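# Press the sprayer head fully onto the bottle

## Task

Seat the sprayer head on the bottle and force it all the way down over the neck, since it fits tightly; the bottle must still be upright, and the cap must stay on by itself once the robot lets go.

## Robot and tools

Robot: two arms, left_arm and right_arm, each with seven joints and a parallel gripper. Joint order for each arm, used everywhere (rows, targets, result lists): waist, shoulder, upper arm roll, elbow, forearm roll, wrist pitch, wrist roll. Forearm roll has its sign flipped relative to the URDF on both arms, in commands, results and refusals. The ranges below use URDF signs, so for forearm roll negate and swap them. Ranges in rad: waist -6.283..6.283, shoulder -2.059..2.094, upper arm roll -6.283..6.283, elbow -0.192..3.927, forearm roll -6.283..6.283, wrist pitch -1.693..3.142, wrist roll -6.283..6.283. A real end stop may sit up to 0.010 rad either side of these.

Frame: one world frame shared by both arms. Origin on the tabletop midway between the arms, +x away from the robot over the table, +z up, left_arm on the +y side. The names left and right do not match image sides. Gripper fingers point along the gripper's +z axis and close along its y axis. The reported end_effector_position is between the pads when closed, roughly 2 cm short of the tips; closing pushes the tips about 10 mm further along +z. Printed hand positions can be off, more so at long reach.

execute_actions(actions): a list of actions. Each action is a table of 1 to 15 rows. Each row applies for one 1/30 s step, and the last row repeats to fill 15 steps. Every row is one flat list of 16 numbers in [-1, 1] covering both arms: left_arm's 7 joint values then its opening, then right_arm's 7 joint values then its opening. Joint values are offsets, scaled so 1.0 = 2.036 rad, measured from the joint angles at the start of that action (not from the previous row). For the first action of a call, that is the last reported state. Opening is absolute: +1 fully open, -1 closed. If an action would push a joint more than 0.010 rad beyond its range, it is rejected for both arms. If the first action or any malformed action fails, the whole call does nothing. An empty list just returns state and images. Reaching an end stop may print "joint sent to its limit".

move(target, speed, blocking): target is one 16-number row laid out as above. Its joint values are offsets, on the same 2.036 rad scale, from the Joint positions in the latest result that showed them. All joints interpolate together, so hands travel in curves. Paths run 0.5 to 10 s. speed (rad/s, 0.01 to 2, default 0.5) caps the joint that has the longest way to go. Moves ignore obstacles and the other arm, and faster or deeper contact means harder hits. blocking=false returns after 0.5 s while motion continues. Until you see it end (check with wait(0)), other motions are refused. The result adds a "move:" line giving the ending (done, off_target, moving, held, fault), limits=held or limits=none, and each arm's worst-lagging joint.

wait(seconds): 0 to 10 s, arms hold their last command; returns early if a running move finishes. stop(): brakes the running move; fingers keep moving. zoom_image(camera, region): region [x0, y0, x1, y1] in pixels of that camera's last image, at most 504x504. Cameras: cam_head_left, cam_head_right, cam_high, cam_low, cam_left_wrist, cam_right_wrist, all 896x504. Calibration (K, distortion, T_world_to_cam) is given and may be a little off. show_instructions(): shows the reference images for the scene (a manual page). finished_scene(scene): ends the current scene, given its number, and reports success; it cannot be undone.

Results: a state line per arm with gripper position (m), quaternion wxyz and velocities. Joint positions and Joint velocities list the 7 joints in rad and rad/s, then the pad gap in m (0.084 fully open). Joint targets shows what the joints are currently being driven to. grip_measured is the measured opening on the command scale. "joint command not followed" means a clearance check altered some joint targets.

Motion limits: joint targets move at up to 3.14 rad/s. Each step's target stays within 0.623 rad of the measured angle, and is scaled back if it would move the gripper over 70 mm. Large moves may therefore need several actions.

Gripping: to hold something, command an opening well under grip_measured; lower means a firmer squeeze, up to about 24 N per pad. Fast closing can squeeze too hard. Sending back grip_measured gives only a light hold.

Avoid: knocking anything off the table, dropping or slamming objects, tipping the bottle, and hard collisions between the arms. Contact torque above a joint's load limit triggers a torque fault: the arm backs off, pauses 10 s and drops the rest of the call. Load limits: waist 44.5, shoulder 44.5, upper arm roll 26.7, elbow 26.7, forearm roll 26.7, wrist pitch 17.8, wrist roll 17.8 N m, and held weight counts. Holding loads heats motors: a MOTOR HOT warning appears from 65 °C, and at 80 °C the arm is braked (OVER-TEMPERATURE FAULT). Loose objects may occasionally get nudged. The sim keeps running while you think, holding the last command.

Each tool is called as name([rows], argument=value, ...), one row to a line, values as JSON.

Reference images:

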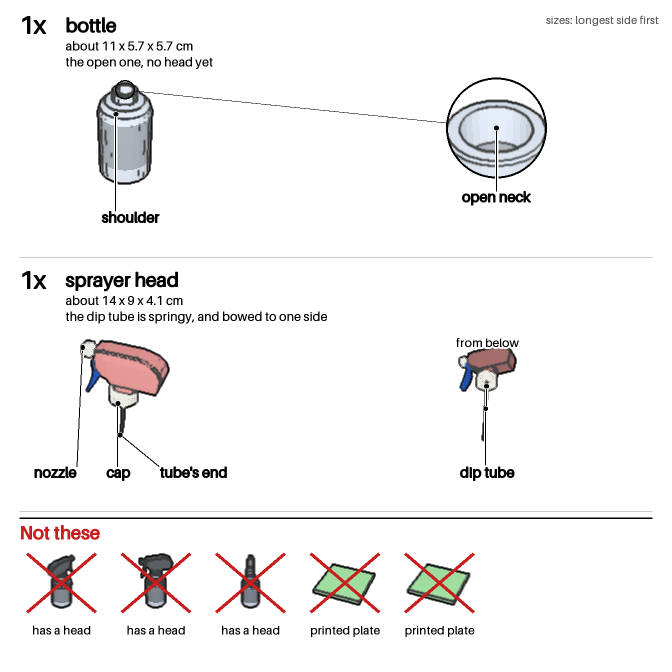

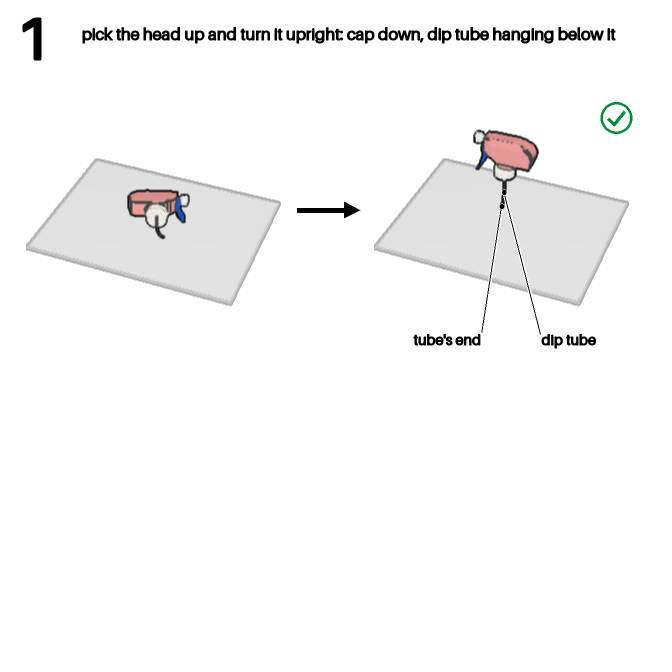

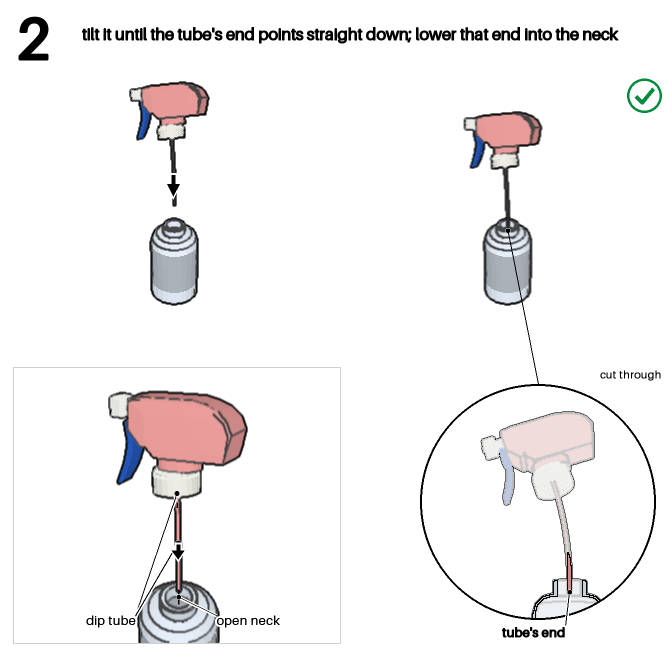

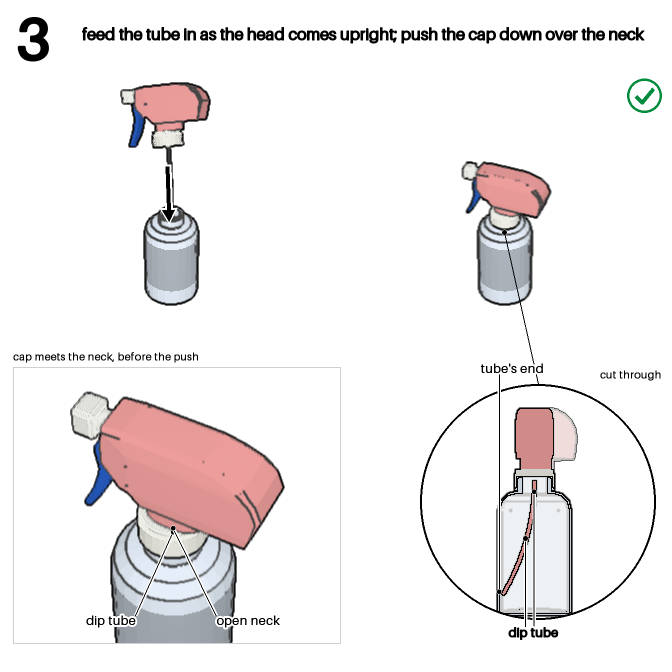

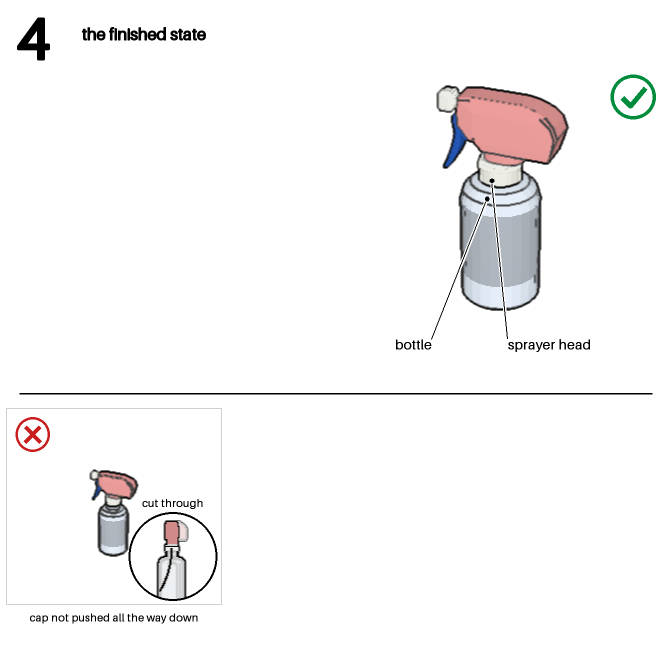

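## Session

execute_actions(actions=[])

Scene clock: 0.00 s.
left_arm: end_effector_position=(+0.1868, -0.1864, +0.3135) grip_measured=+1.00 end_effector_quat_wxyz=(+0.568, +0.690, +0.161, +0.419) end_effector_velocity=(-0.000, -0.000, +0.001) end_effector_angular_velocity=(-0.001, -0.000, -0.001) | right_arm: end_effector_position=(+0.6651, -0.5148, +0.3563) grip_measured=+1.00 end_effector_quat_wxyz=(+0.312, -0.454, +0.741, -0.384) end_effector_velocity=(+0.000, +0.001, -0.000) end_effector_angular_velocity=(+0.001, -0.000, +0.001)
Joint names: [waist, shoulder, upper arm roll, elbow, forearm roll, wrist pitch, wrist roll]
Joint positions: left_arm=[-0.92   0.741 -0.808  1.213  0.791 -1.532 -0.363  0.084] | right_arm=[ 0.341  0.373 -0.479  1.379 -0.246  0.018  1.651  0.084]
Joint velocities: left_arm=[-0.001 -0.001  0.     0.    -0.     0.    -0.    -0.   ] | right_arm=[-0.     0.     0.001  0.    -0.     0.     0.     0.   ]
Joint targets: left_arm=[-0.920 0.741 -0.808 1.213 0.791 -1.532 -0.363] | right_arm=[0.341 0.373 -0.479 1.379 -0.246 0.018 1.651]

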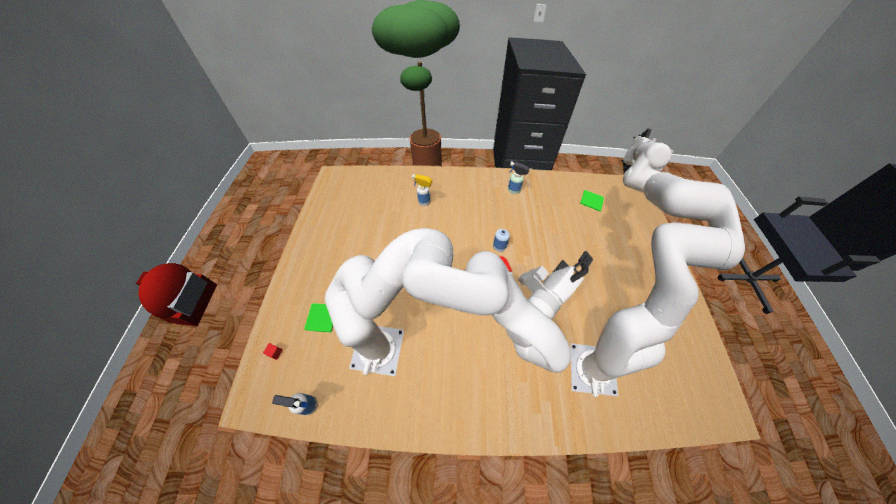

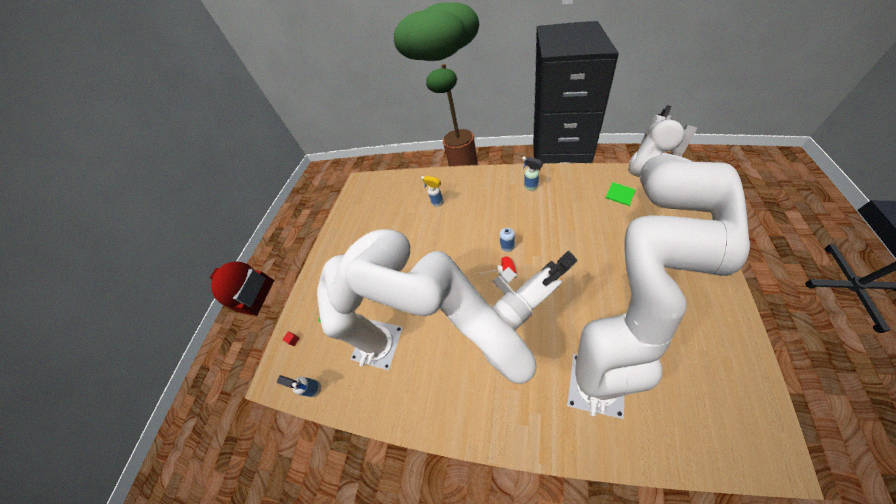

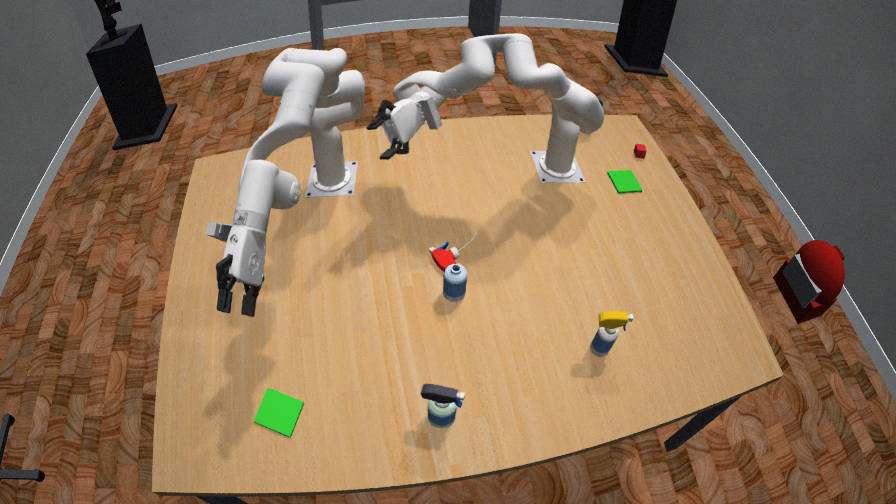

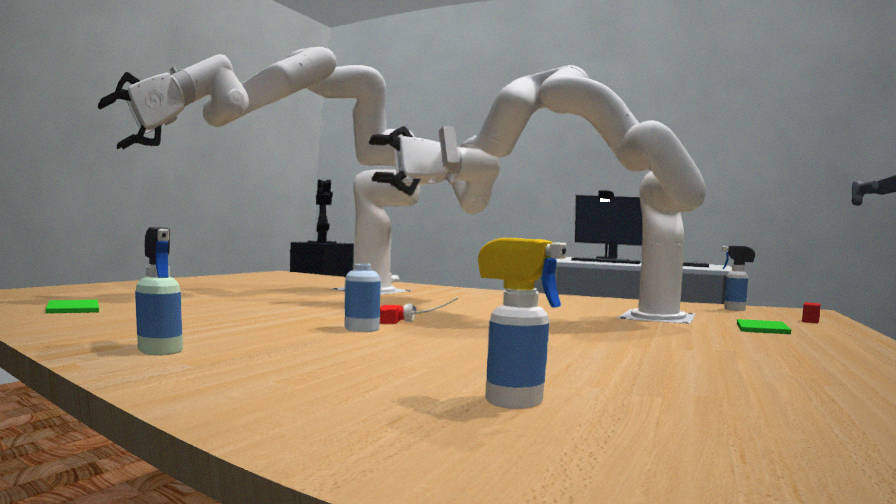

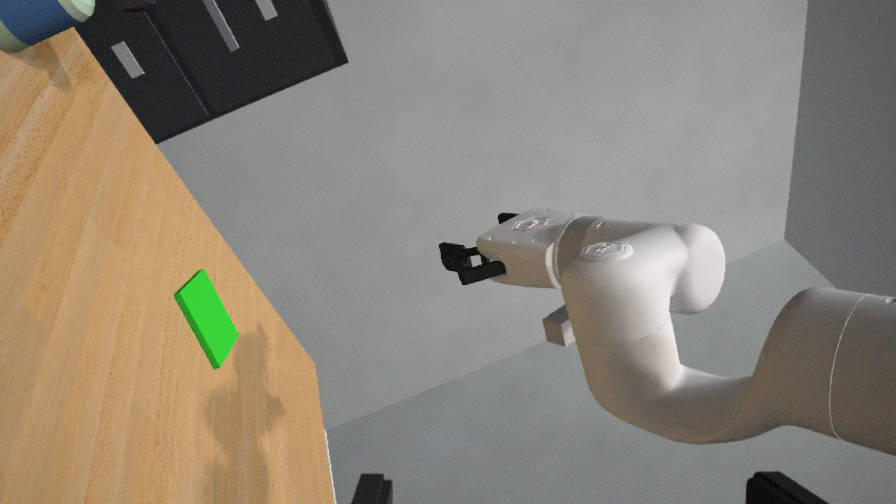

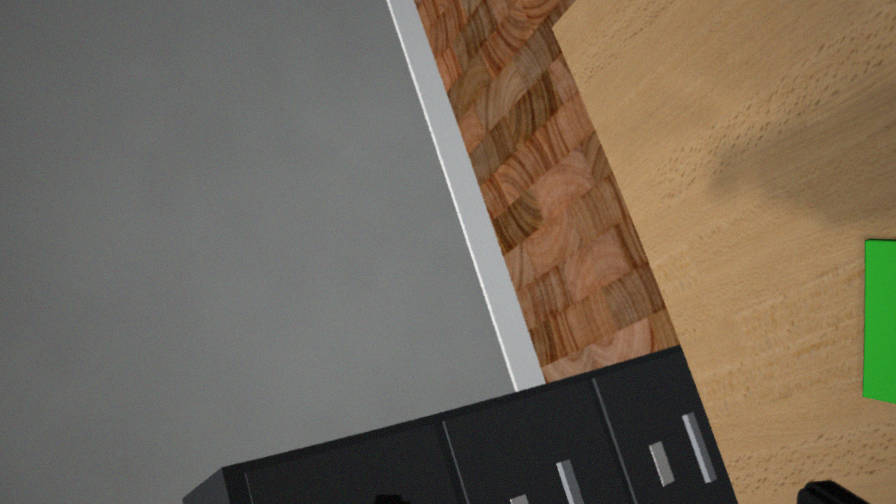

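move(target=[0,-0.266,0.397,-0.105,-0.3885,1,0.178,1,-0.3,0,0,0,0,0,0,1], speed=1)

move(target=[0,0,0,0,0,0.1454,0,1,0,0,0,0,0,0,0,1])

zoom_image(camera="cam_high", region=[400,210,520,310])

Scene clock: 3.37 s.
left_arm: end_effector_position=(+0.3036, -0.0634, +0.1422) grip_measured=+1.00 end_effector_quat_wxyz=(+0.071, +0.869, -0.473, +0.130) end_effector_velocity=(+0.001, +0.002, -0.000) end_effector_angular_velocity=(+0.003, +0.000, +0.003) | right_arm: end_effector_position=(+0.4342, -0.8908, +0.3563) grip_measured=+1.00 end_effector_quat_wxyz=(+0.182, -0.211, +0.843, -0.460) end_effector_velocity=(-0.001, -0.000, -0.000) end_effector_angular_velocity=(+0.000, -0.000, -0.001)
Joint names: [waist, shoulder, upper arm roll, elbow, forearm roll, wrist pitch, wrist roll]
Joint positions: left_arm=[-0.92   0.2    0.     0.999  0.     0.503 -0.001  0.084] | right_arm=[-0.269  0.373 -0.479  1.379 -0.246  0.018  1.651  0.084]
Joint velocities: left_arm=[ 0.002 -0.001  0.002 -0.001 -0.001  0.003  0.     0.   ] | right_arm=[-0.001  0.     0.     0.    -0.     0.    -0.     0.   ]
Joint targets: left_arm=[-0.920 0.200 0.000 0.999 0.000 0.503 -0.000] | right_arm=[-0.269 0.373 -0.479 1.379 -0.246 0.018 1.651]
move: done; limits=none; left_arm: farthest joint: the wrist pitch, 0.001 radians from its target (2.036 radians at the start); right_arm: farthest joint: the waist, 0.001 radians from its target (0.611 radians at the start)
camera_calibration (this result's frames):
cam_left_wrist: T_world_to_cam=[[-0.837473, -0.545397, 0.034369, 0.244729], [-0.528317, 0.791959, -0.306076, 0.319393], [0.139714, -0.274488, -0.951387, 0.208436], [0, 0, 0, 1]] pos_world=[0.344573, -0.062259, 0.28765]
cam_right_wrist: T_world_to_cam=[[-0.176953, 0.493709, -0.851434, 0.851111], [0.845081, 0.519654, 0.125692, 0.113755], [0.504506, -0.697289, -0.509178, -0.529417], [0, 0, 0, 1]] pos_world=[0.321569, -0.84847, 0.440799]

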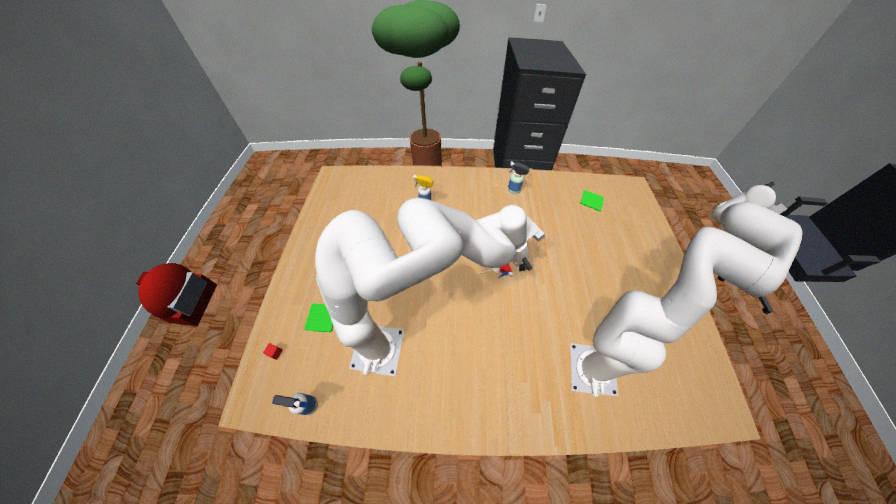

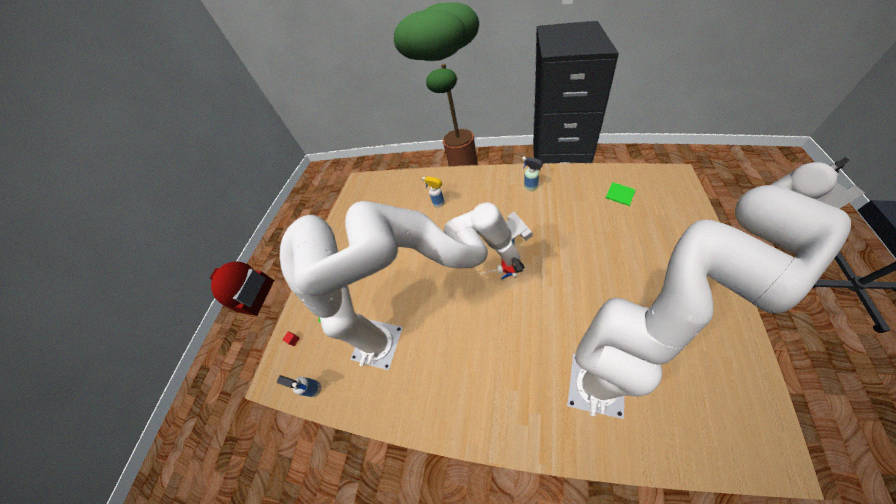

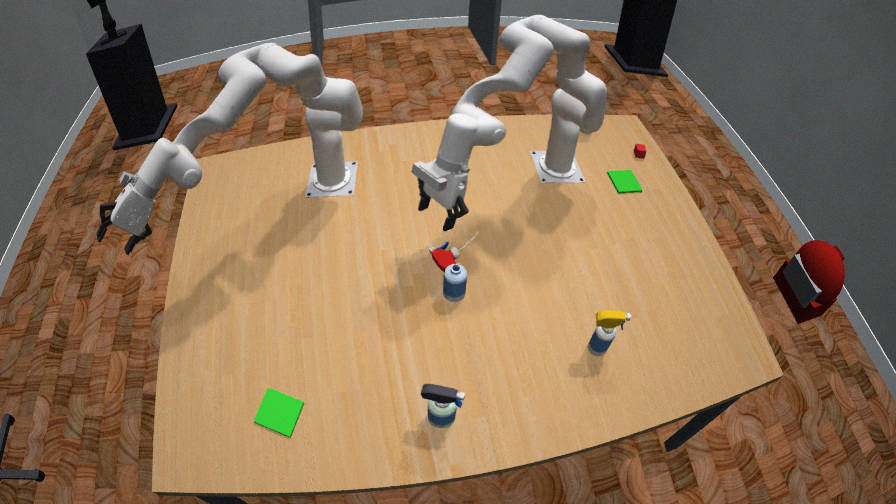

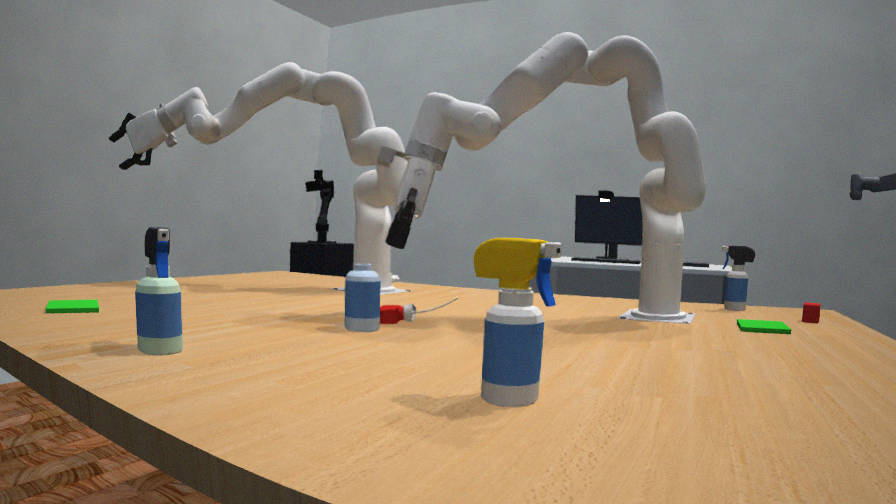

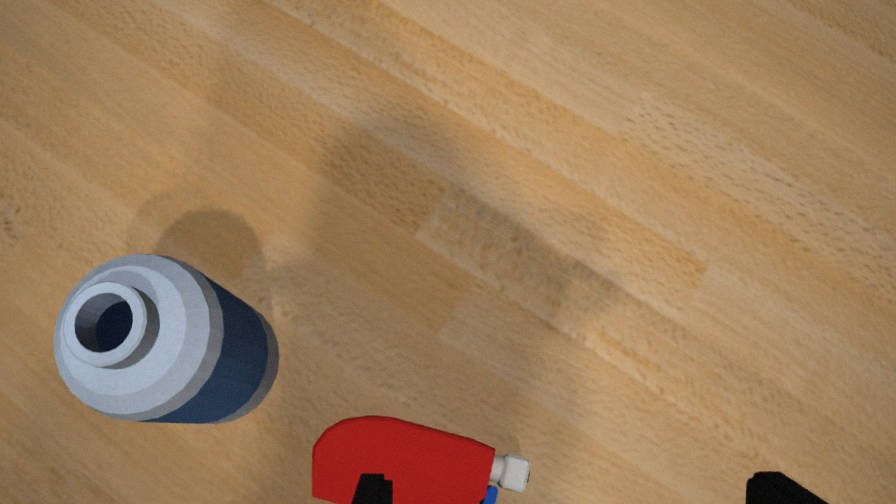

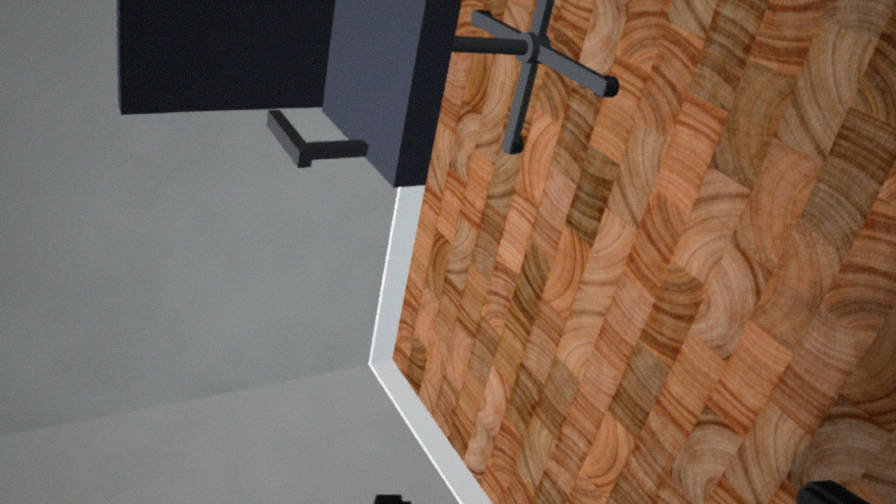

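Scene clock: 4.60 s.
left_arm: end_effector_position=(+0.2657, -0.0046, +0.1091) grip_measured=+1.00 end_effector_quat_wxyz=(+0.000, +0.878, -0.478, +0.000) end_effector_velocity=(-0.000, +0.000, -0.000) end_effector_angular_velocity=(+0.001, +0.001, +0.001) | right_arm: end_effector_position=(+0.4342, -0.8908, +0.3563) grip_measured=+1.00 end_effector_quat_wxyz=(+0.182, -0.211, +0.843, -0.460) end_effector_velocity=(-0.001, -0.001, +0.001) end_effector_angular_velocity=(-0.001, +0.000, -0.002)
Joint names: [waist, shoulder, upper arm roll, elbow, forearm roll, wrist pitch, wrist roll]
Joint positions: left_arm=[-0.92   0.2    0.     0.999  0.     0.799 -0.001  0.084] | right_arm=[-0.269  0.373 -0.479  1.379 -0.246  0.018  1.651  0.084]
Joint velocities: left_arm=[ 0.    -0.     0.    -0.     0.     0.001  0.     0.   ] | right_arm=[ 0.     0.    -0.003  0.     0.    -0.     0.     0.   ]
Joint targets: left_arm=[-0.920 0.200 0.000 0.999 0.000 0.799 -0.001] | right_arm=[-0.269 0.373 -0.479 1.379 -0.246 0.018 1.651]
move: done; limits=none; left_arm: farthest joint: the waist, 0.000 radians from its target (0.000 radians at the start); right_arm: farthest joint: the waist, 0.000 radians from its target (0.000 radians at the start)
camera_calibration (this result's frames):
cam_left_wrist: T_world_to_cam=[[-0.832156, -0.55363, 0.031769, 0.244961], [-0.554252, 0.832207, -0.0153997, 0.218037], [-0.0179127, -0.030423, -0.999377, 0.246635], [0, 0, 0, 1]] pos_world=[0.329111, -0.0383309, 0.242057]
cam_right_wrist: T_world_to_cam=[[-0.176953, 0.493709, -0.851434, 0.851111], [0.845081, 0.519654, 0.125692, 0.113755], [0.504506, -0.697288, -0.509178, -0.529417], [0, 0, 0, 1]] pos_world=[0.321569, -0.84847, 0.440799]

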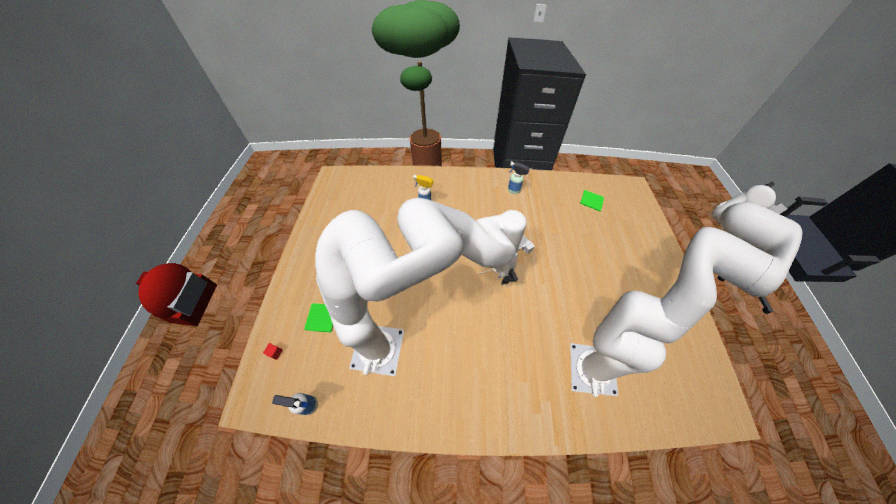

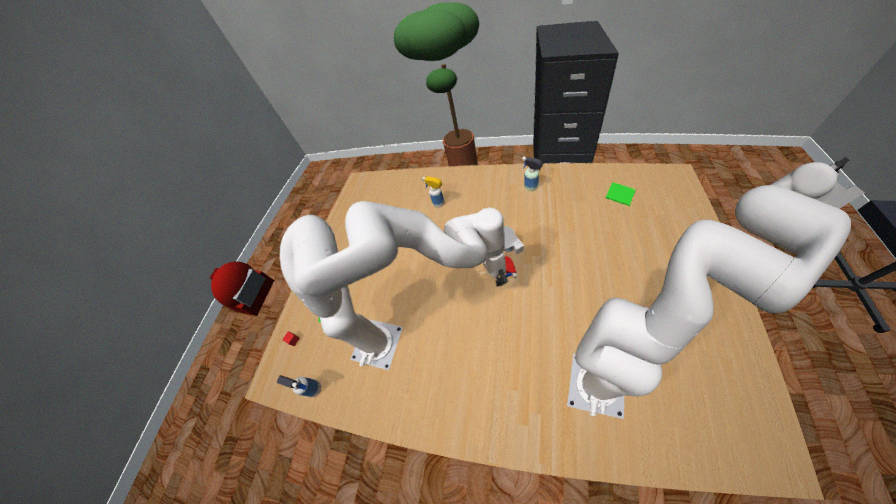

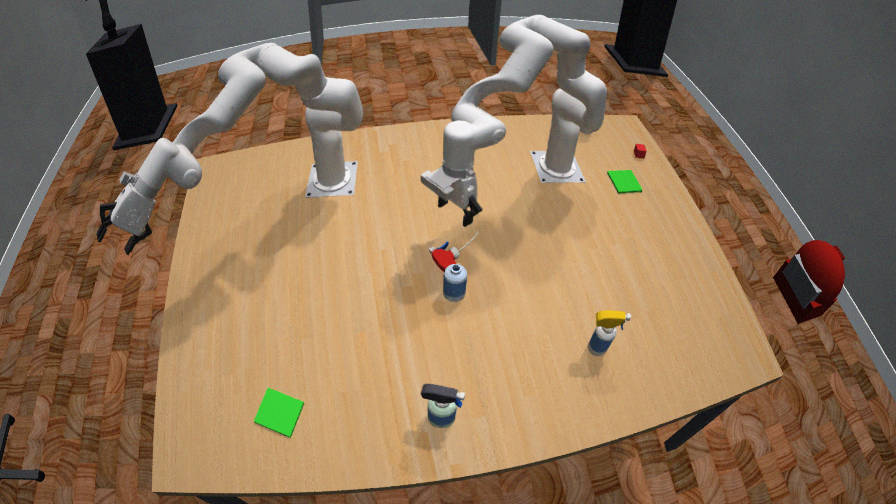

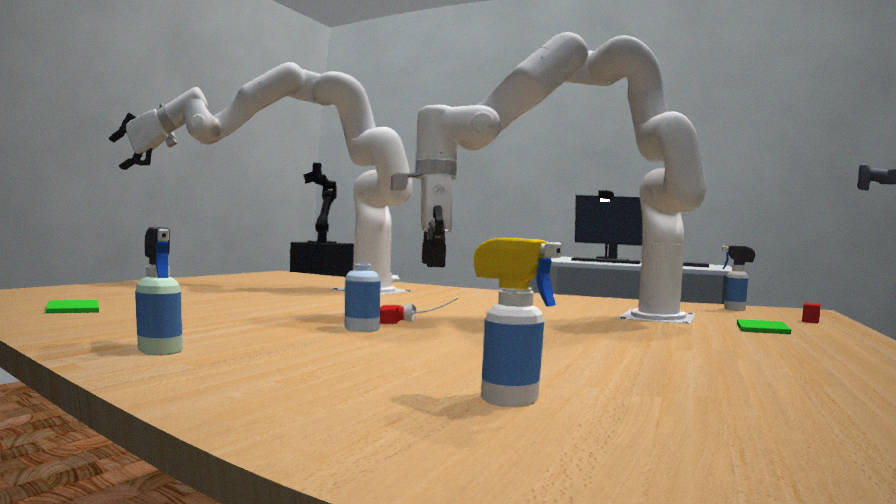

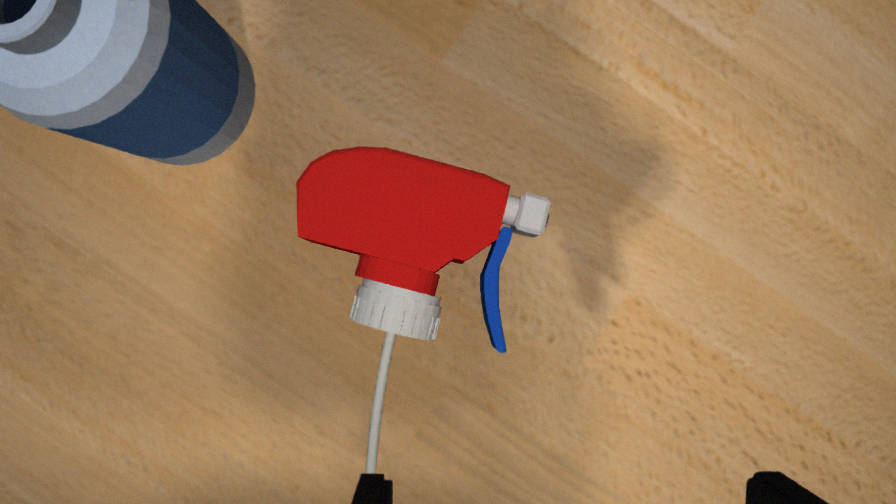

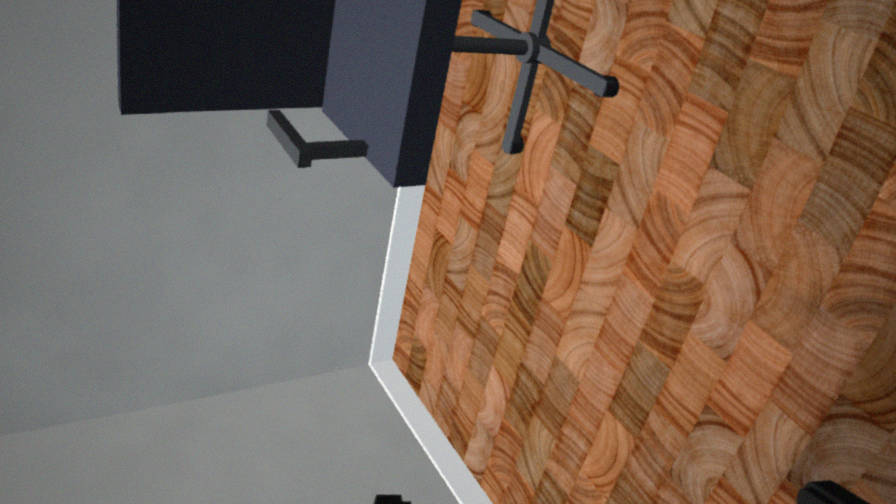

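Region (400, 210, 520, 310) of cam_high's 896x504 image, scaled by 4.200, with more detail than that image has.

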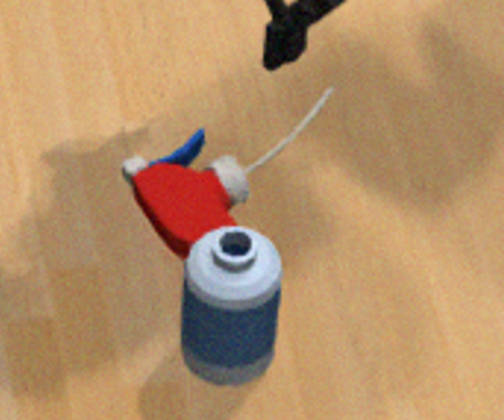

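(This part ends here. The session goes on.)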